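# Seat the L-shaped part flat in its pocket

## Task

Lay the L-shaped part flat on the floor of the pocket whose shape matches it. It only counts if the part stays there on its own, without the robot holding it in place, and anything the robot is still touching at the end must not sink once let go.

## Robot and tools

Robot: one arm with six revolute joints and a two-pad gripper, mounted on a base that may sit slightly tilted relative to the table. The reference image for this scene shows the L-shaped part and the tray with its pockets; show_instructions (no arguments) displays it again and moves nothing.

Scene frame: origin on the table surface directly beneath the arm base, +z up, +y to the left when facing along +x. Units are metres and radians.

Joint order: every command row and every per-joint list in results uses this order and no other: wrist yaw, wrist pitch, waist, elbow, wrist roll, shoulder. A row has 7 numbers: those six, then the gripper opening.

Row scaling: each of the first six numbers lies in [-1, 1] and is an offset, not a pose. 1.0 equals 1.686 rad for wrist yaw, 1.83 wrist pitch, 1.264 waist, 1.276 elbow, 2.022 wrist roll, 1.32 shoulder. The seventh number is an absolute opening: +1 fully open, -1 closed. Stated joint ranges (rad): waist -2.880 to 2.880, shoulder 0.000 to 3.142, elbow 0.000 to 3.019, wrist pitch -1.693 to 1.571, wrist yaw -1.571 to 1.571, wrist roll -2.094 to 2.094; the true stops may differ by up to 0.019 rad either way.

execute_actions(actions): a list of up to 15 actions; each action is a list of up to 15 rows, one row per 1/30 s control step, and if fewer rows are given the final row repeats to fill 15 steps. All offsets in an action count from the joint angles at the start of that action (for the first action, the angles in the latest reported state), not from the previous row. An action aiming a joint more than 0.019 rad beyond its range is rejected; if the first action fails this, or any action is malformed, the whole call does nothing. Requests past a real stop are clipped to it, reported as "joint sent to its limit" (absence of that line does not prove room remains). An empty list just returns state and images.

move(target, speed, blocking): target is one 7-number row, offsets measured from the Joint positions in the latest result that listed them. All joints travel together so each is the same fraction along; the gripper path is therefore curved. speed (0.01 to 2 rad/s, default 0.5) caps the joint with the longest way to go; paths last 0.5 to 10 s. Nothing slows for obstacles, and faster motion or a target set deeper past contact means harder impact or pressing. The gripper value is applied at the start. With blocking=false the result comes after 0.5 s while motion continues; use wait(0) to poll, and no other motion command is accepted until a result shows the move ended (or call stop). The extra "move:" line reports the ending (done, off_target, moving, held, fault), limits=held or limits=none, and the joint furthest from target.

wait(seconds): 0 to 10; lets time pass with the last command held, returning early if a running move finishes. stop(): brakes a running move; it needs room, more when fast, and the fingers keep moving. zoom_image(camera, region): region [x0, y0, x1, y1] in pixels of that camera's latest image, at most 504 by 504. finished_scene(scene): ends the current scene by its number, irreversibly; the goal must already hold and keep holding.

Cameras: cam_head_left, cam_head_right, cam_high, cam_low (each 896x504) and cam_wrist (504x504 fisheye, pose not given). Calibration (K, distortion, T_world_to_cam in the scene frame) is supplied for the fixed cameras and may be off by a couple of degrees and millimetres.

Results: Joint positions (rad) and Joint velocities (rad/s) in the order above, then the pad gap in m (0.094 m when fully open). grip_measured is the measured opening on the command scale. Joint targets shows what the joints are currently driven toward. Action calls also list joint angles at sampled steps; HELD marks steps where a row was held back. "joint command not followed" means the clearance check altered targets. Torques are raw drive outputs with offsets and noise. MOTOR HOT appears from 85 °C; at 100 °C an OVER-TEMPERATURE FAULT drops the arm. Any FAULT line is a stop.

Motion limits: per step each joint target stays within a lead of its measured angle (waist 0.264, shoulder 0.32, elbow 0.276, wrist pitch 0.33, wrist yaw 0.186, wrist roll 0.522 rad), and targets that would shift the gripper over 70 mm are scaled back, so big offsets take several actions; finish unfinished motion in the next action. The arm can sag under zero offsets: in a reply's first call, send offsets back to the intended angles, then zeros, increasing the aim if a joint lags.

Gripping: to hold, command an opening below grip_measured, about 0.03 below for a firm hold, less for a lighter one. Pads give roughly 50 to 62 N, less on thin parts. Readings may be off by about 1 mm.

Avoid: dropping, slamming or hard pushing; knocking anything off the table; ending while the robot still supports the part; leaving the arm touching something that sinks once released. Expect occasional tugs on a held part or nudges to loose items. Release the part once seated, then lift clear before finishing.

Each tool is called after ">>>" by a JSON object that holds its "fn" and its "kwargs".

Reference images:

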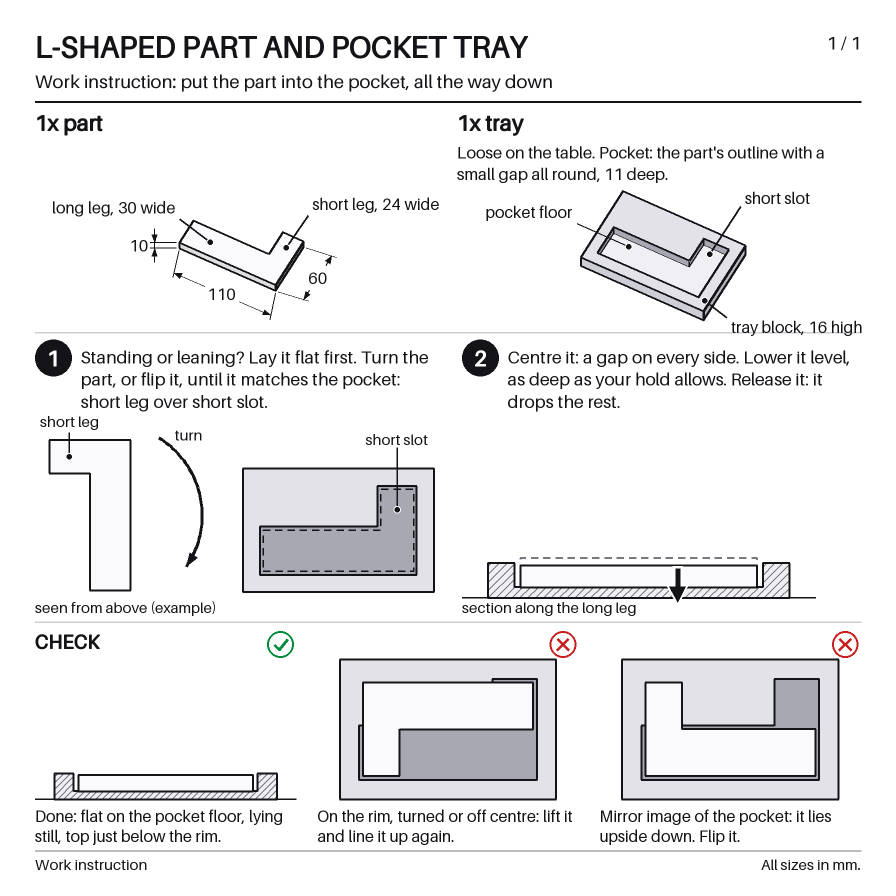

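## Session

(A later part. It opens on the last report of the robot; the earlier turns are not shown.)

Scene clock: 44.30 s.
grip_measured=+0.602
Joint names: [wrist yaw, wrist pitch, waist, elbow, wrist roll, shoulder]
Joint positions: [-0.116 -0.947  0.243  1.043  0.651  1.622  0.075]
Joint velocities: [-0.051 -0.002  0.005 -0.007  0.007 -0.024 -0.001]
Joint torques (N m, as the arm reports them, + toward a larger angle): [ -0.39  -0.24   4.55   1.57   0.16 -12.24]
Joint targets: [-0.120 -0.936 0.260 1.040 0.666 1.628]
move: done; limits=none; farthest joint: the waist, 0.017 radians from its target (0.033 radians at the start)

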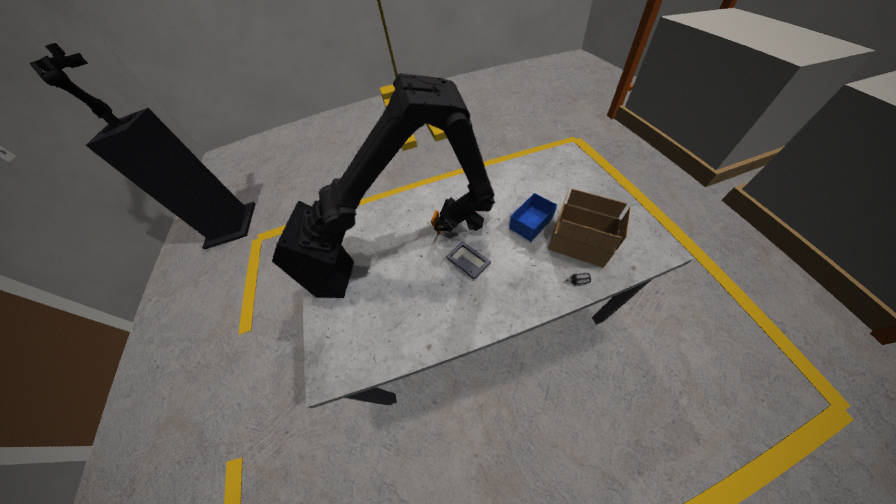

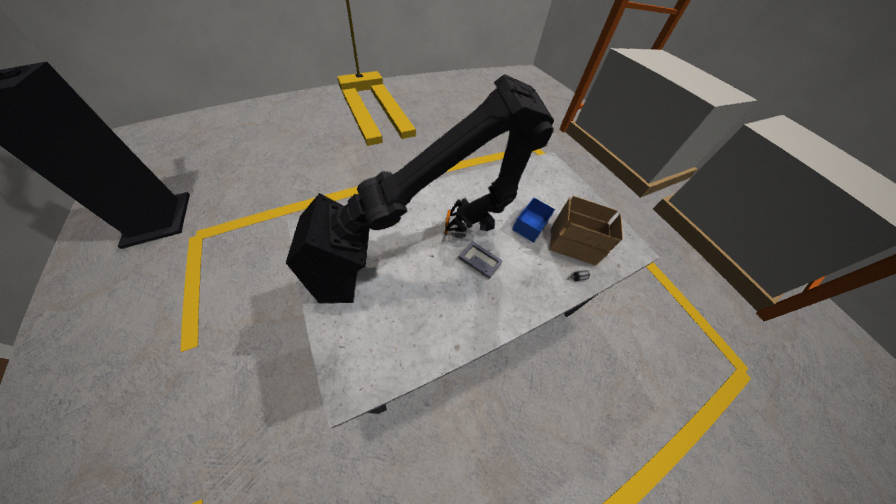

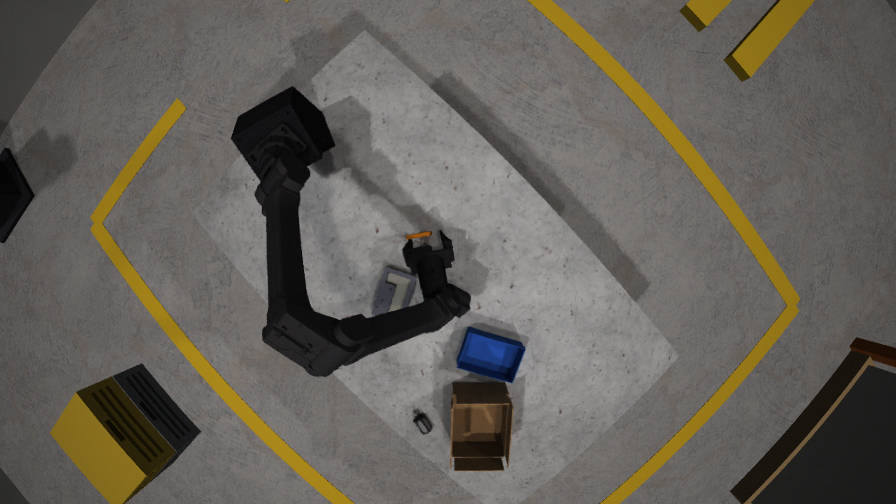

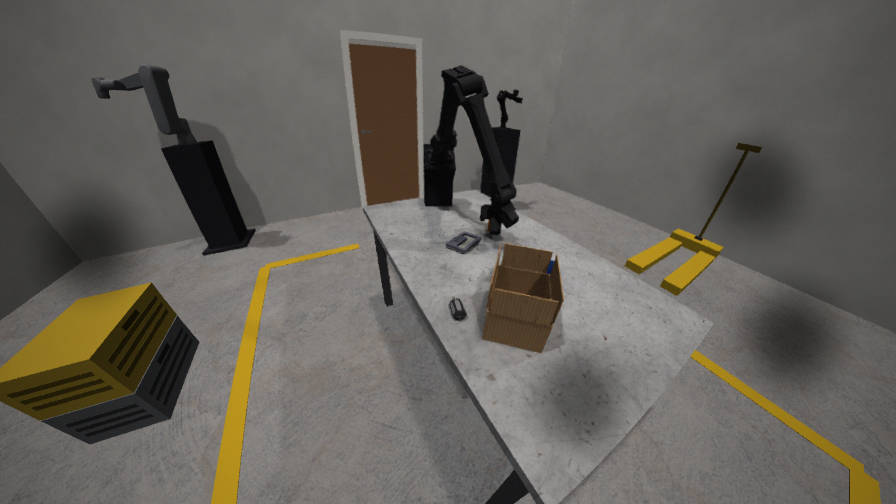

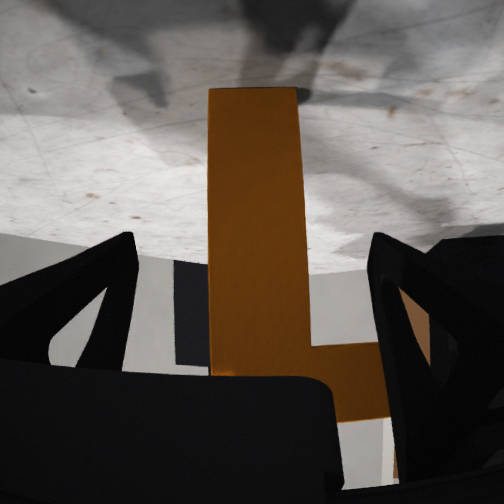

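>>> {"fn": "execute_actions", "kwargs": {"actions": [[[-0.002,0.006,0.013,-0.002,0.007,0.0045,0.5],[-0.002,0.006,0.013,-0.002,0.007,0.0045,0.42],[-0.002,0.006,0.013,-0.002,0.007,0.0045,0.34],[-0.002,0.006,0.013,-0.002,0.007,0.0045,0.26],[-0.002,0.006,0.013,-0.002,0.007,0.0045,0.18],[-0.002,0.006,0.013,-0.002,0.007,0.0045,0.10],[-0.002,0.006,0.013,-0.002,0.007,0.0045,0.02],[-0.002,0.006,0.013,-0.002,0.007,0.0045,-0.06],[-0.002,0.006,0.013,-0.002,0.007,0.0045,-0.12],[-0.002,0.006,0.013,-0.002,0.007,0.0045,-0.18],[-0.002,0.006,0.013,-0.002,0.007,0.0045,-0.22],[-0.002,0.006,0.013,-0.002,0.007,0.0045,-0.25],[-0.002,0.006,0.013,-0.002,0.007,0.0045,-0.27],[-0.002,0.006,0.013,-0.002,0.007,0.0045,-0.28],[-0.002,0.006,0.013,-0.002,0.007,0.0045,-0.29]],[[-0.002,0.006,0.013,-0.002,0.007,0.0045,-0.30],[-0.002,0.006,0.013,-0.002,0.007,0.0045,-0.31],[-0.002,0.006,0.013,-0.002,0.007,0.0045,-0.32],[-0.002,0.006,0.013,-0.002,0.007,0.0045,-0.33],[-0.002,0.006,0.013,-0.002,0.007,0.0045,-0.34],[-0.002,0.006,0.013,-0.002,0.007,0.0045,-0.35],[-0.002,0.006,0.013,-0.002,0.007,0.0045,-0.36],[-0.002,0.006,0.013,-0.002,0.007,0.0045,-0.37],[-0.002,0.006,0.013,-0.002,0.007,0.0045,-0.38],[-0.002,0.006,0.013,-0.002,0.007,0.0045,-0.39],[-0.002,0.006,0.013,-0.002,0.007,0.0045,-0.40],[-0.002,0.006,0.013,-0.002,0.007,0.0045,-0.40]]]}}

Scene clock: 46.47 s.
grip_measured=-0.371
Joint names: [wrist yaw, wrist pitch, waist, elbow, wrist roll, shoulder]
Joint positions: [-0.116 -0.947  0.243  1.043  0.651  1.622  0.03 ]
Joint velocities: [-0.007 -0.002  0.005 -0.007 -0.022  0.005  0.001]
Joint torques (N m, as the arm reports them, + toward a larger angle): [ -0.37  -0.25   4.7    1.63   0.14 -12.15]
Joint targets: [-0.119 -0.936 0.259 1.040 0.665 1.628]
Step readings (joint positions; steps 1 to 15: 1st action; 16 to 30: 2nd action):
0: [-0.116 -0.947 0.243 1.043 0.651 1.622]
1: [-0.116 -0.947 0.243 1.043 0.651 1.622]
2: [-0.116 -0.947 0.243 1.043 0.651 1.622]
4: [-0.116 -0.947 0.243 1.043 0.651 1.622]
8: [-0.116 -0.947 0.243 1.043 0.651 1.622]
15: [-0.116 -0.947 0.243 1.043 0.651 1.622]
16: [-0.116 -0.947 0.243 1.043 0.651 1.622]
17: [-0.116 -0.947 0.243 1.043 0.651 1.622]
19: [-0.116 -0.947 0.243 1.043 0.651 1.622]
23: [-0.116 -0.947 0.243 1.043 0.651 1.622]
30: Joint positions above

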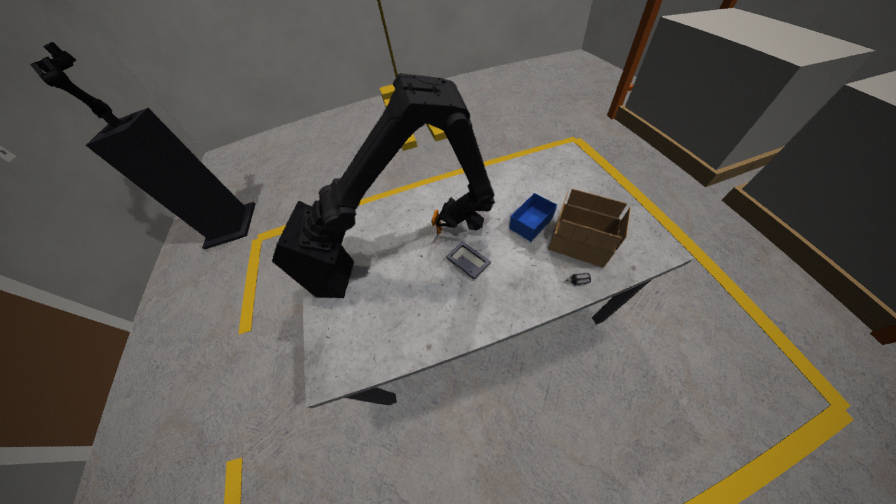

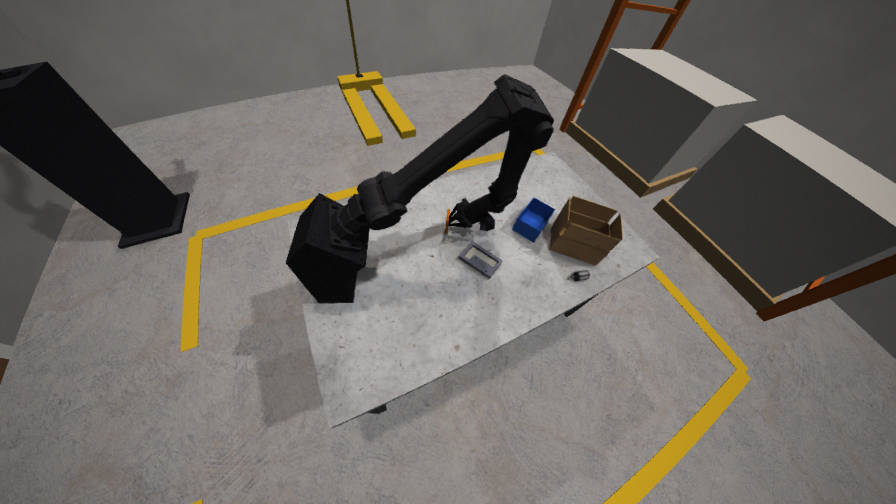

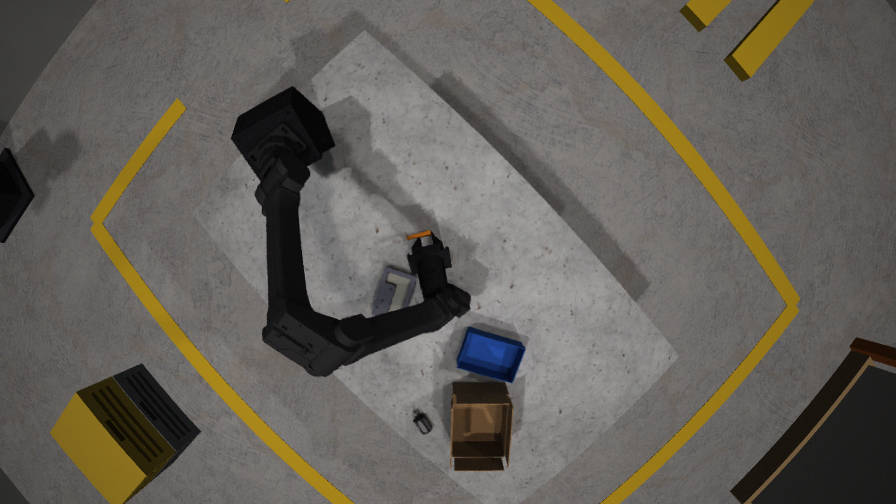

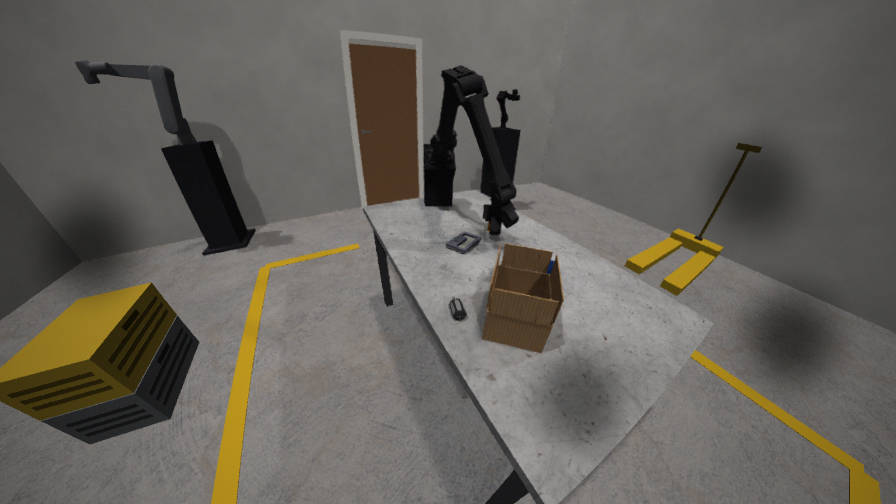

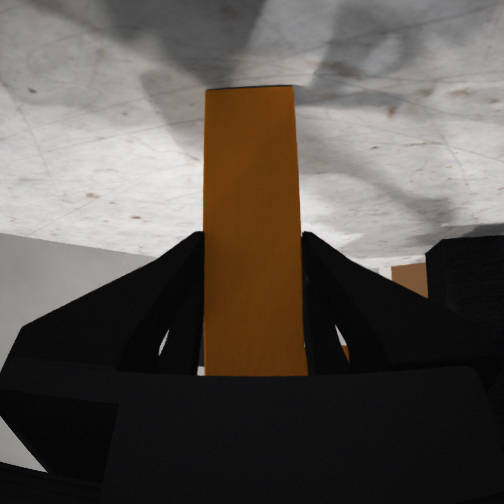

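>>> {"fn": "move", "kwargs": {"target": [-0.002, 0.006, 0.013, -0.002, 0.007, -0.25, -0.40], "speed": 0.35}}

Scene clock: 53.00 s.
grip_measured=-0.372
Joint names: [wrist yaw, wrist pitch, waist, elbow, wrist roll, shoulder]
Joint positions: [-0.116 -0.947  0.243  1.039  0.651  1.304  0.03 ]
Joint velocities: [-0.066 -0.012  0.005  0.017 -0.007  0.005 -0.   ]
Joint torques (N m, as the arm reports them, + toward a larger angle): [ -0.39   0.21   3.82   5.09   0.13 -13.37]
Joint targets: [-0.120 -0.936 0.259 1.040 0.665 1.292]
move: done; limits=none; farthest joint: the waist, 0.017 radians from its target (0.017 radians at the start)

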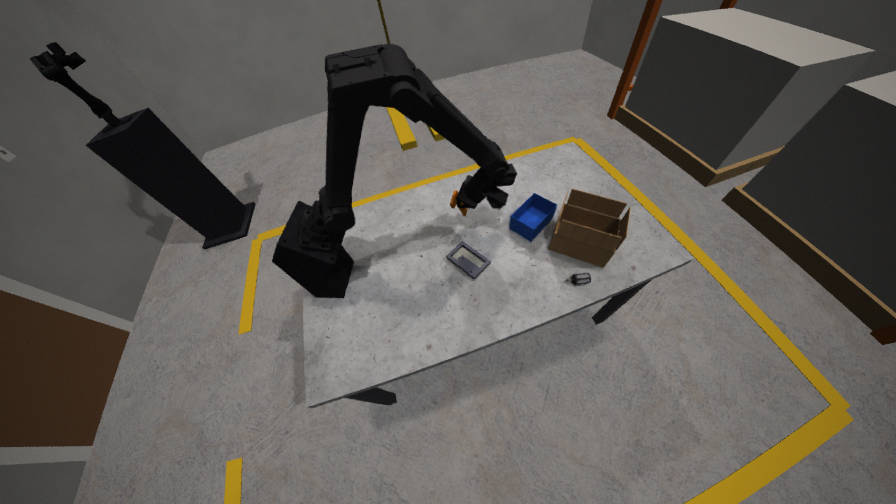

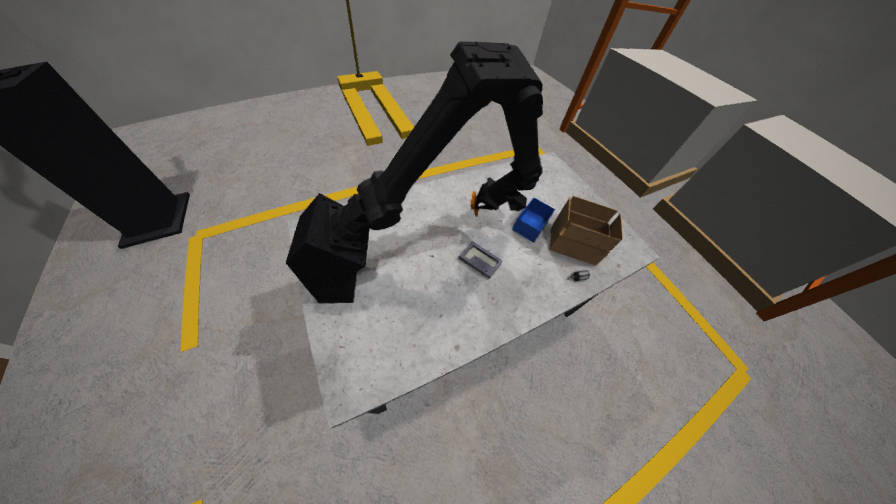

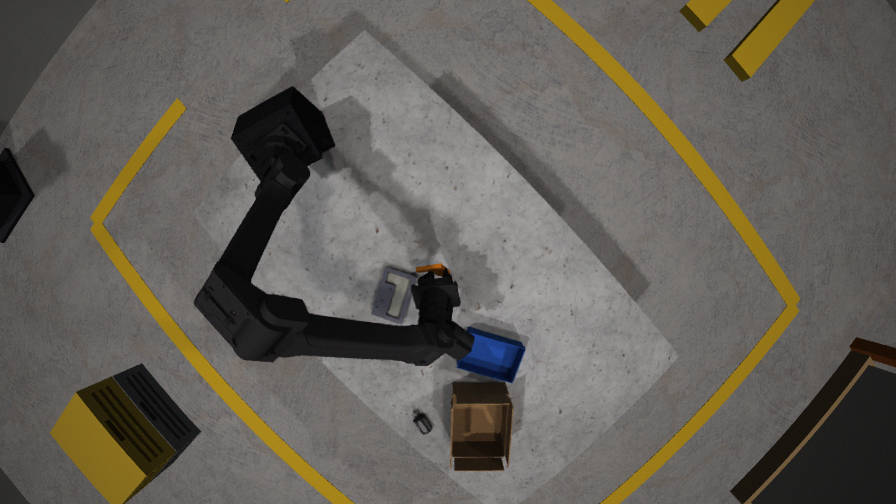

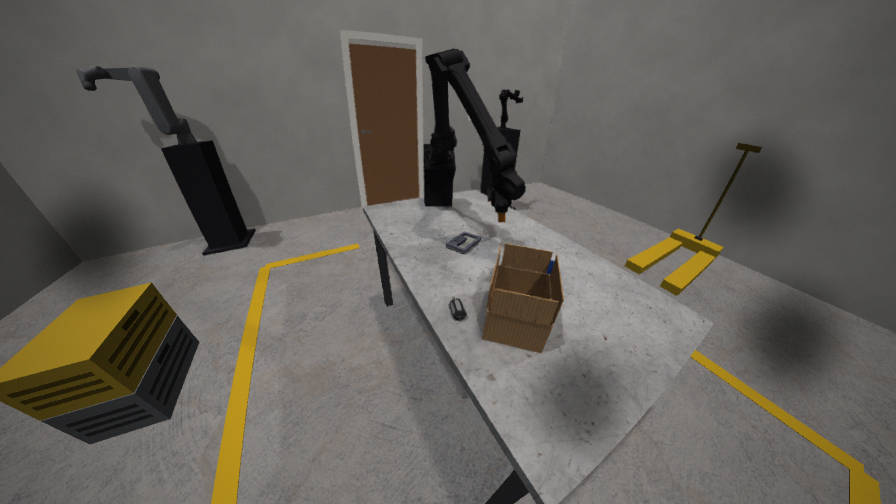

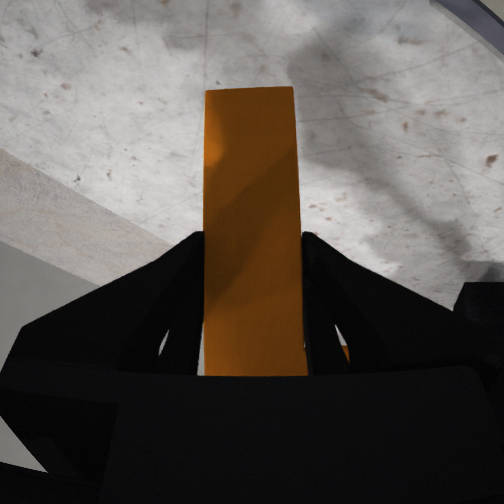

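>>> {"fn": "move", "kwargs": {"target": [0.748, 0.731, 0.161, -0.2414, 0.054, 0.1045, -0.40], "speed": 0.6}}

Scene clock: 56.50 s.
grip_measured=-0.371
Joint names: [wrist yaw, wrist pitch, waist, elbow, wrist roll, shoulder]
Joint positions: [1.142 0.379 0.433 0.729 0.745 1.44  0.03 ]
Joint velocities: [-0.007  0.002 -0.005  0.017 -0.022  0.005 -0.   ]
Joint torques (N m, as the arm reports them, + toward a larger angle): [  0.61   1.33   4.46   3.12   0.14 -10.65]
Joint targets: [1.145 0.391 0.447 0.731 0.760 1.442]
move: done; limits=none; farthest joint: the wrist roll, 0.016 radians from its target (0.109 radians at the start)

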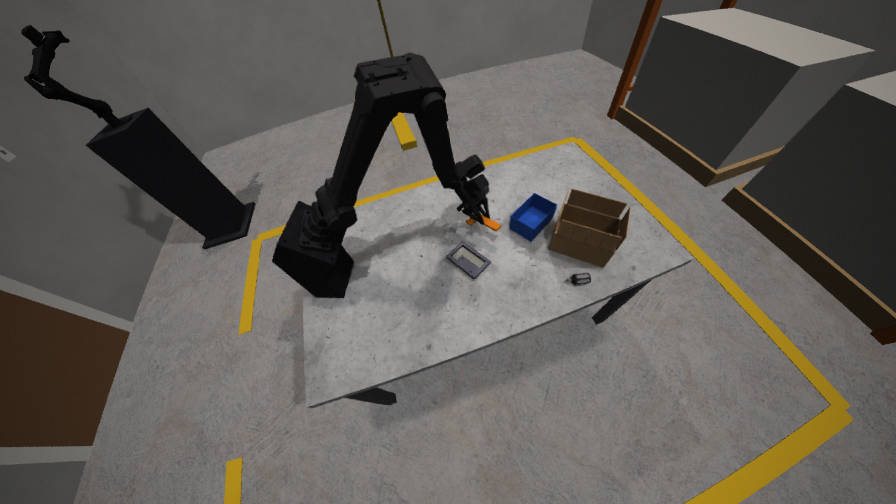

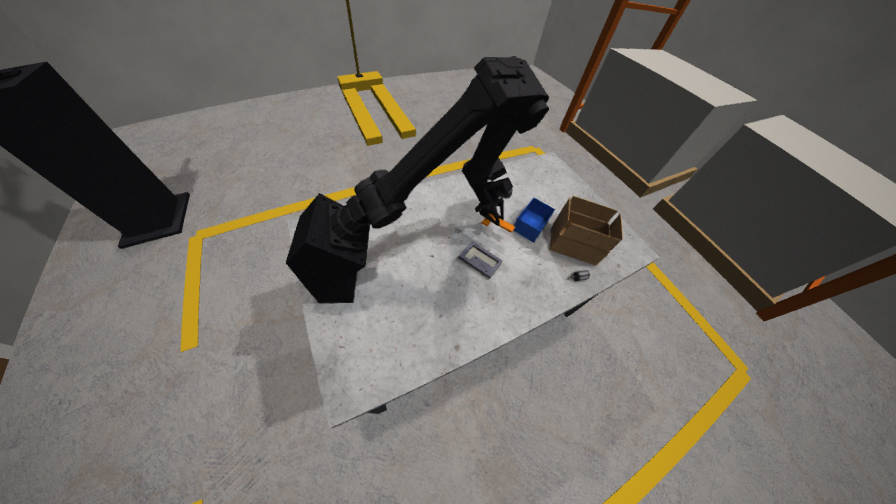

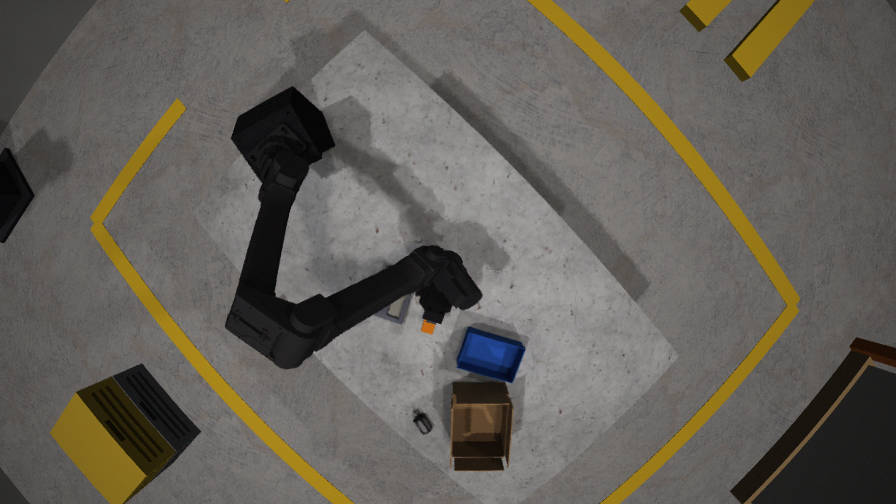

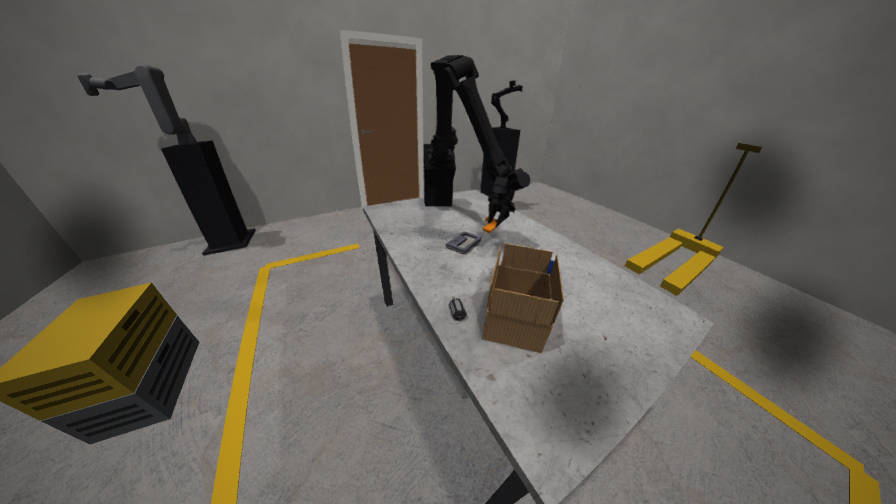

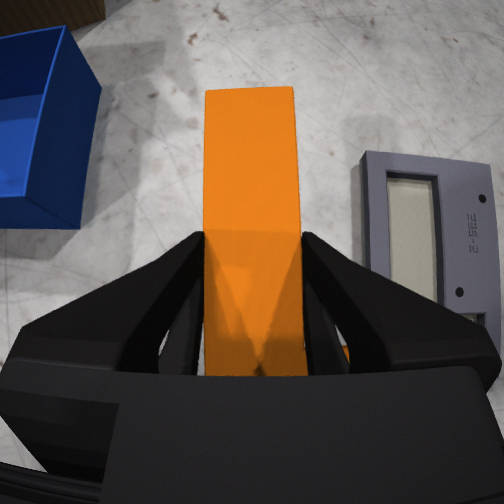

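>>> {"fn": "zoom_image", "kwargs": {"camera": "cam_low", "region": [440, 170, 540, 260]}}

>>> {"fn": "zoom_image", "kwargs": {"camera": "cam_head_left", "region": [430, 170, 530, 285]}}

>>> {"fn": "zoom_image", "kwargs": {"camera": "cam_head_right", "region": [445, 170, 545, 285]}}

Region (440, 170, 540, 260) of cam_low's 896x504 image, scaled by 5.040, with more detail than that image has; it fills the top 454 rows of this view, and the rest is white.

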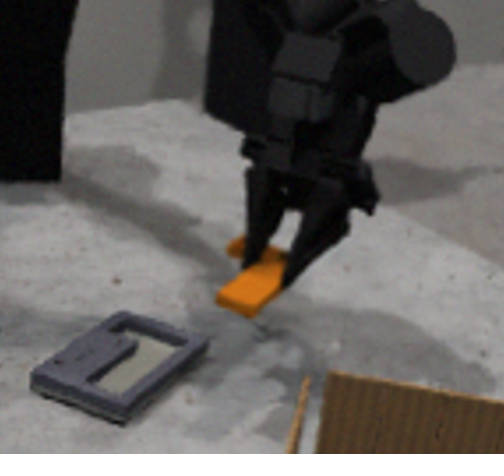

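Region (430, 170, 530, 285) of cam_head_left's 896x504 image, scaled by 4.383, with more detail than that image has; it fills the left 438 columns of this view, and the rest is white.

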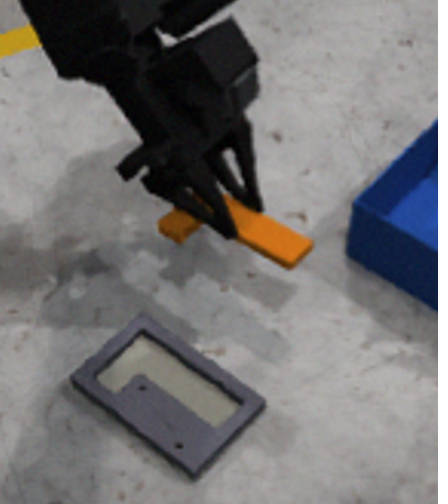

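Region (445, 170, 545, 285) of cam_head_right's 896x504 image, scaled by 4.383, with more detail than that image has; it fills the left 438 columns of this view, and the rest is white.

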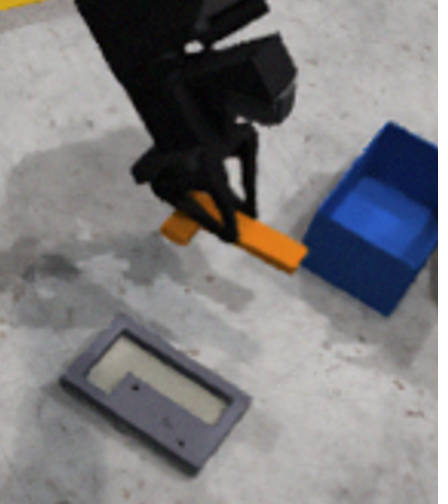

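>>> {"fn": "move", "kwargs": {"target": [-0.0682, 0.1525, -0.1005, 0.0854, -0.0425, 0.231, -0.40], "speed": 0.3}}

>>> {"fn": "zoom_image", "kwargs": {"camera": "cam_low", "region": [440, 190, 540, 270]}}

>>> {"fn": "zoom_image", "kwargs": {"camera": "cam_head_left", "region": [440, 190, 530, 285]}}

>>> {"fn": "zoom_image", "kwargs": {"camera": "cam_head_right", "region": [450, 190, 540, 285]}}

Scene clock: 60.93 s.
grip_measured=-0.371
Joint names: [wrist yaw, wrist pitch, waist, elbow, wrist roll, shoulder]
Joint positions: [1.029 0.64  0.316 0.828 0.675 1.744 0.03 ]
Joint velocities: [ 0.051 -0.002 -0.005  0.007  0.022 -0.015 -0.001]
Joint torques (N m, as the arm reports them, + toward a larger angle): [  0.3    1.7    2.92   1.81  -0.18 -12.27]
Joint targets: [1.027 0.659 0.305 0.838 0.658 1.745]
move: done; limits=none; farthest joint: the wrist pitch, 0.018 radians from its target (0.279 radians at the start)

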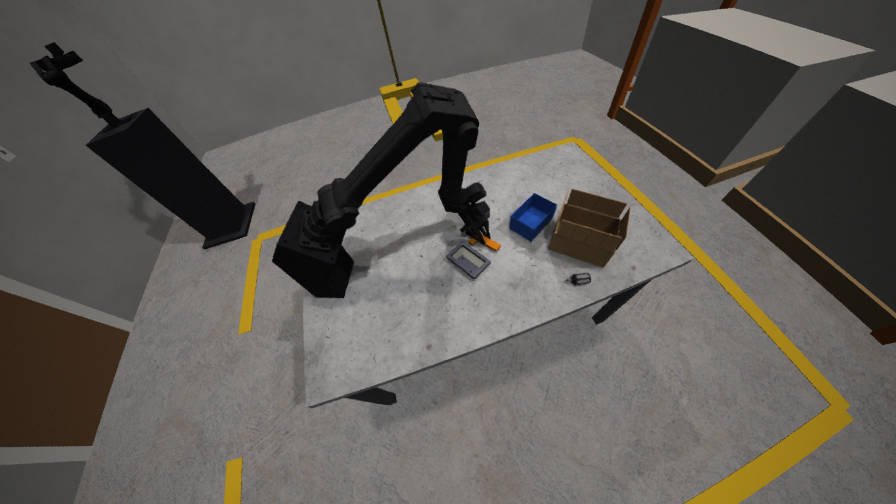

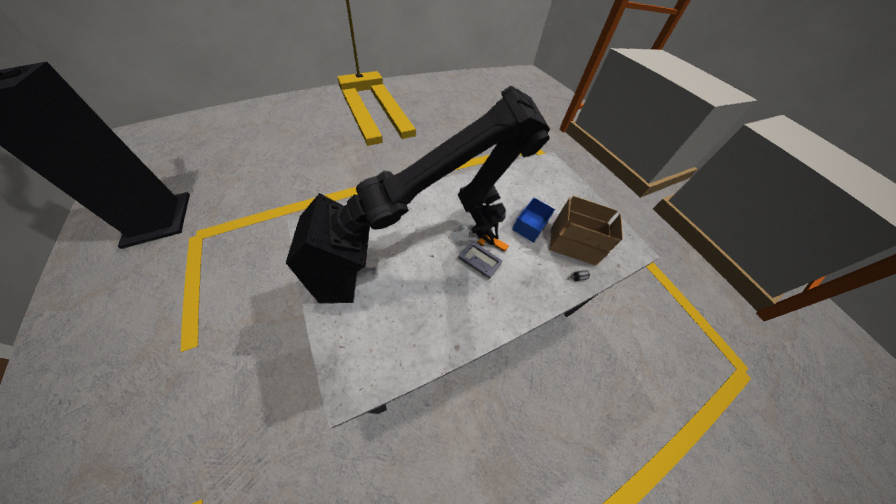

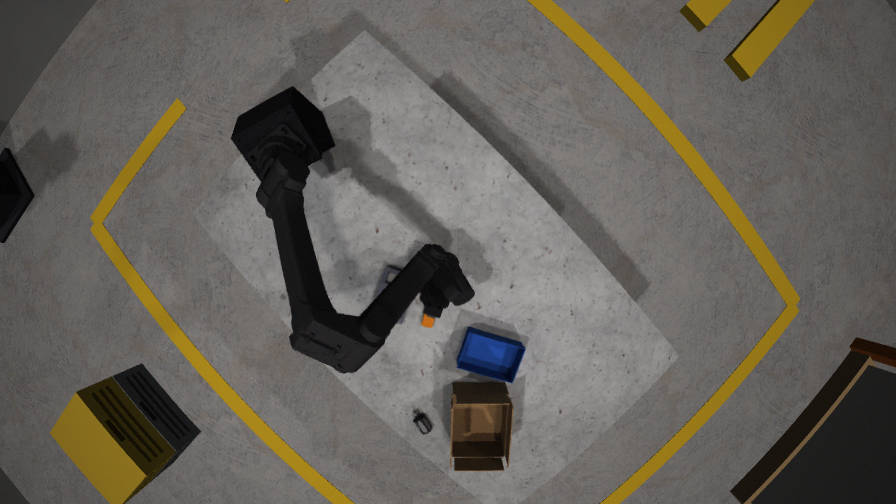

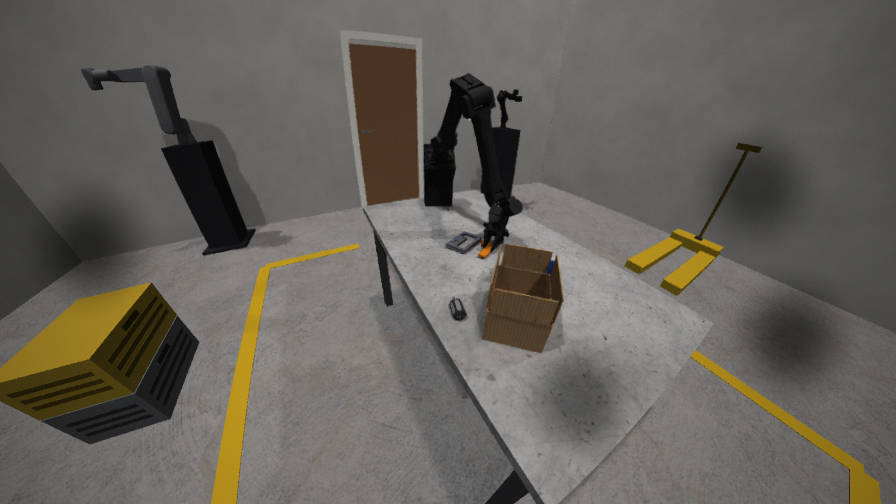

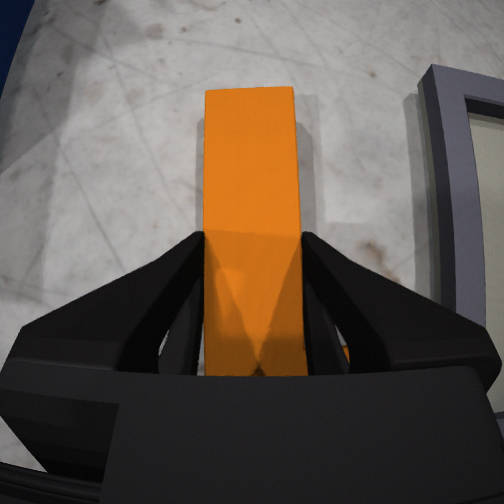

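Region (440, 190, 540, 270) of cam_low's 896x504 image, scaled by 5.040, with more detail than that image has; it fills the top 403 rows of this view, and the rest is white.

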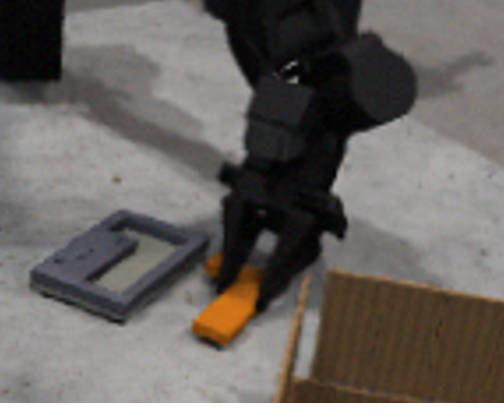

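Region (440, 190, 530, 285) of cam_head_left's 896x504 image, scaled by 5.305, with more detail than that image has; it fills the left 477 columns of this view, and the rest is white.

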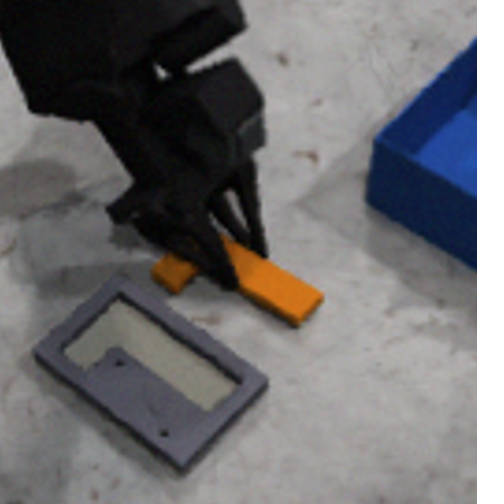

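Region (450, 190, 540, 285) of cam_head_right's 896x504 image, scaled by 5.305, with more detail than that image has; it fills the left 477 columns of this view, and the rest is white.

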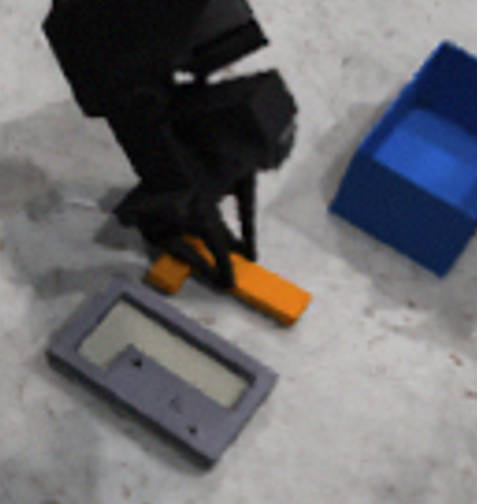

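>>> {"fn": "move", "kwargs": {"target": [-0.0092, 0.0287, -0.0194, 0.0227, -0.0121, 0.0314, -0.40], "speed": 0.05}}

>>> {"fn": "zoom_image", "kwargs": {"camera": "cam_low", "region": [450, 210, 520, 270]}}

>>> {"fn": "zoom_image", "kwargs": {"camera": "cam_head_left", "region": [440, 210, 520, 285]}}

Scene clock: 63.33 s.
grip_measured=-0.371
Joint names: [wrist yaw, wrist pitch, waist, elbow, wrist roll, shoulder]
Joint positions: [1.019 0.677 0.312 0.843 0.667 1.764 0.03 ]
Joint velocities: [-0.022  0.012  0.005  0.007 -0.037 -0.015 -0.   ]
Joint torques (N m, as the arm reports them, + toward a larger angle): [  0.14   1.65   2.38   2.09  -0.18 -10.82]
Joint targets: [1.014 0.692 0.291 0.857 0.650 1.786]
move: off_target; limits=none; farthest joint: the shoulder, 0.021 radians from its target (0.041 radians at the start)

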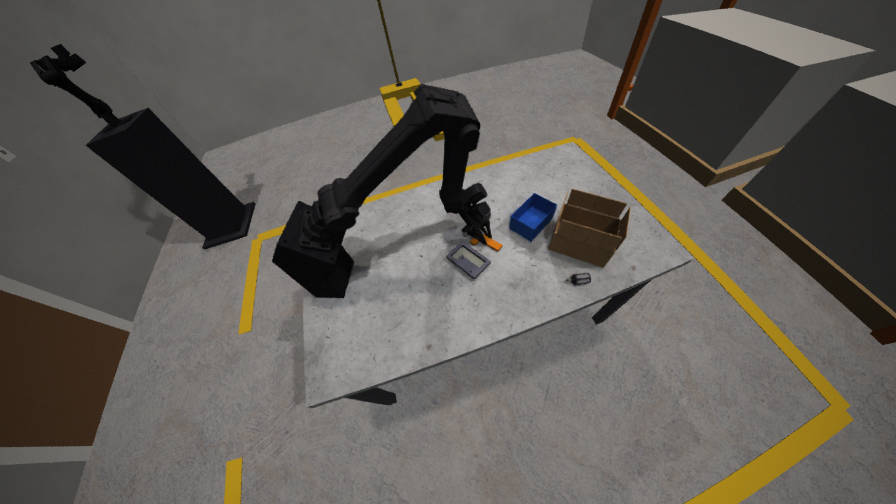

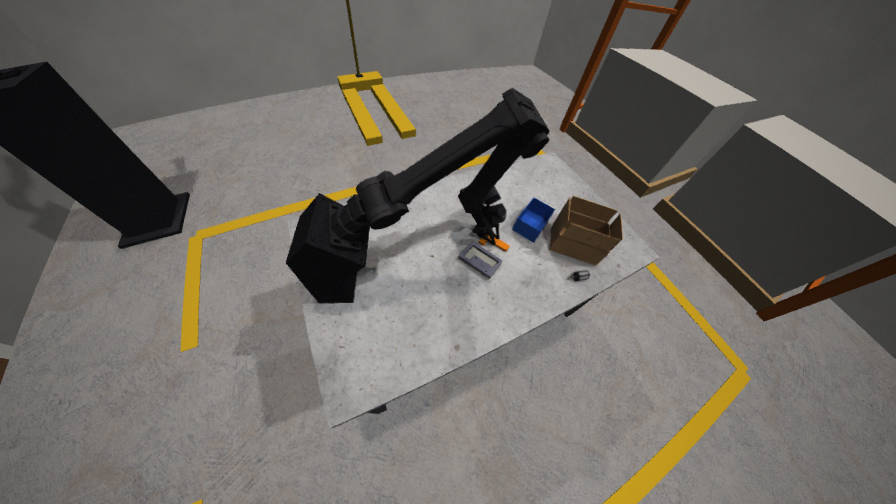

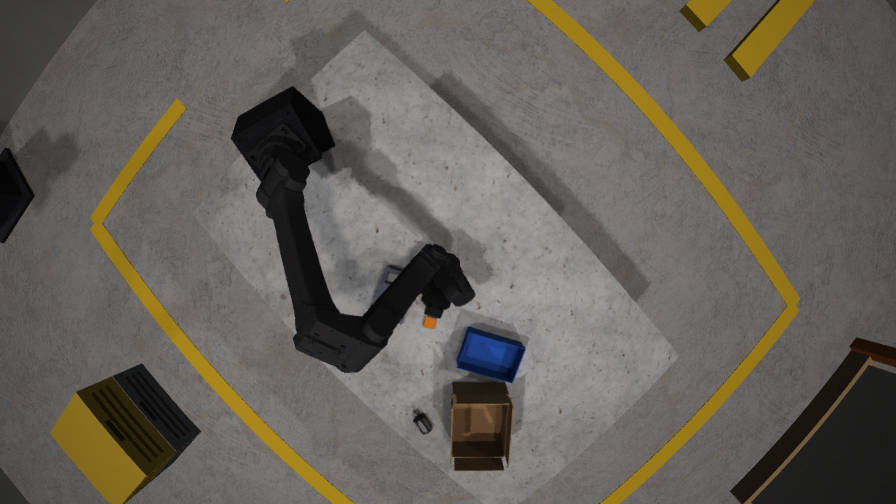

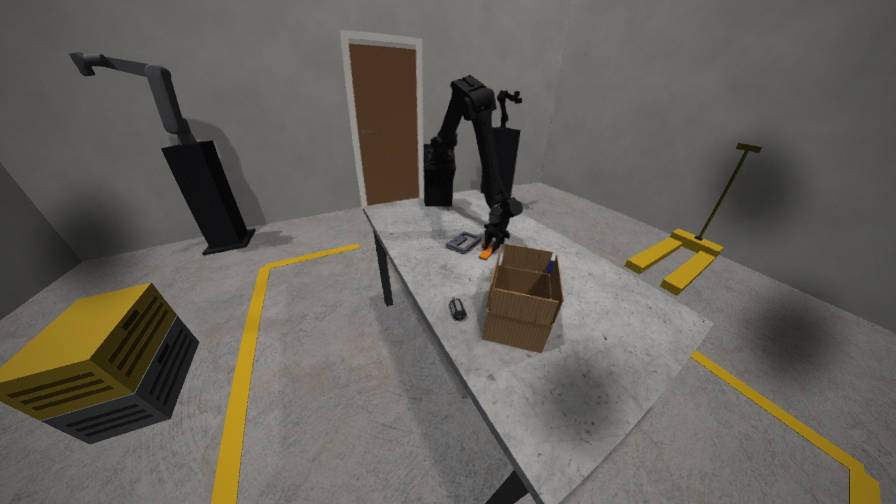

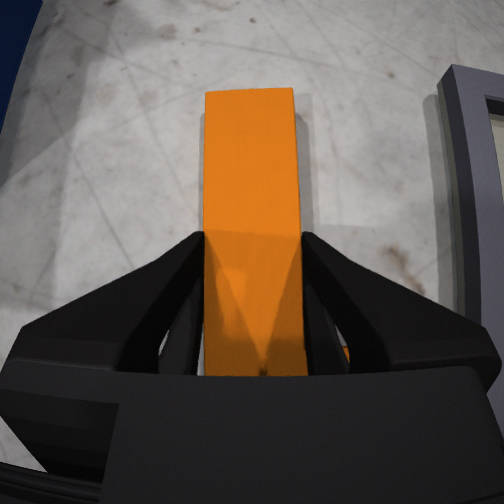

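Region (450, 210, 520, 270) of cam_low's 896x504 image, scaled by 7.200, with more detail than that image has; it fills the top 432 rows of this view, and the rest is white.

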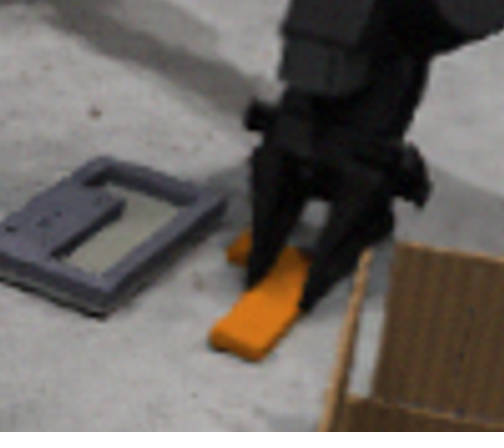

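Region (440, 210, 520, 285) of cam_head_left's 896x504 image, scaled by 6.300, with more detail than that image has; it fills the top 472 rows of this view, and the rest is white.

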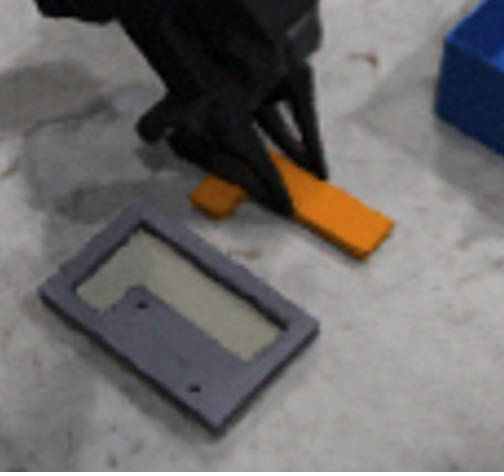

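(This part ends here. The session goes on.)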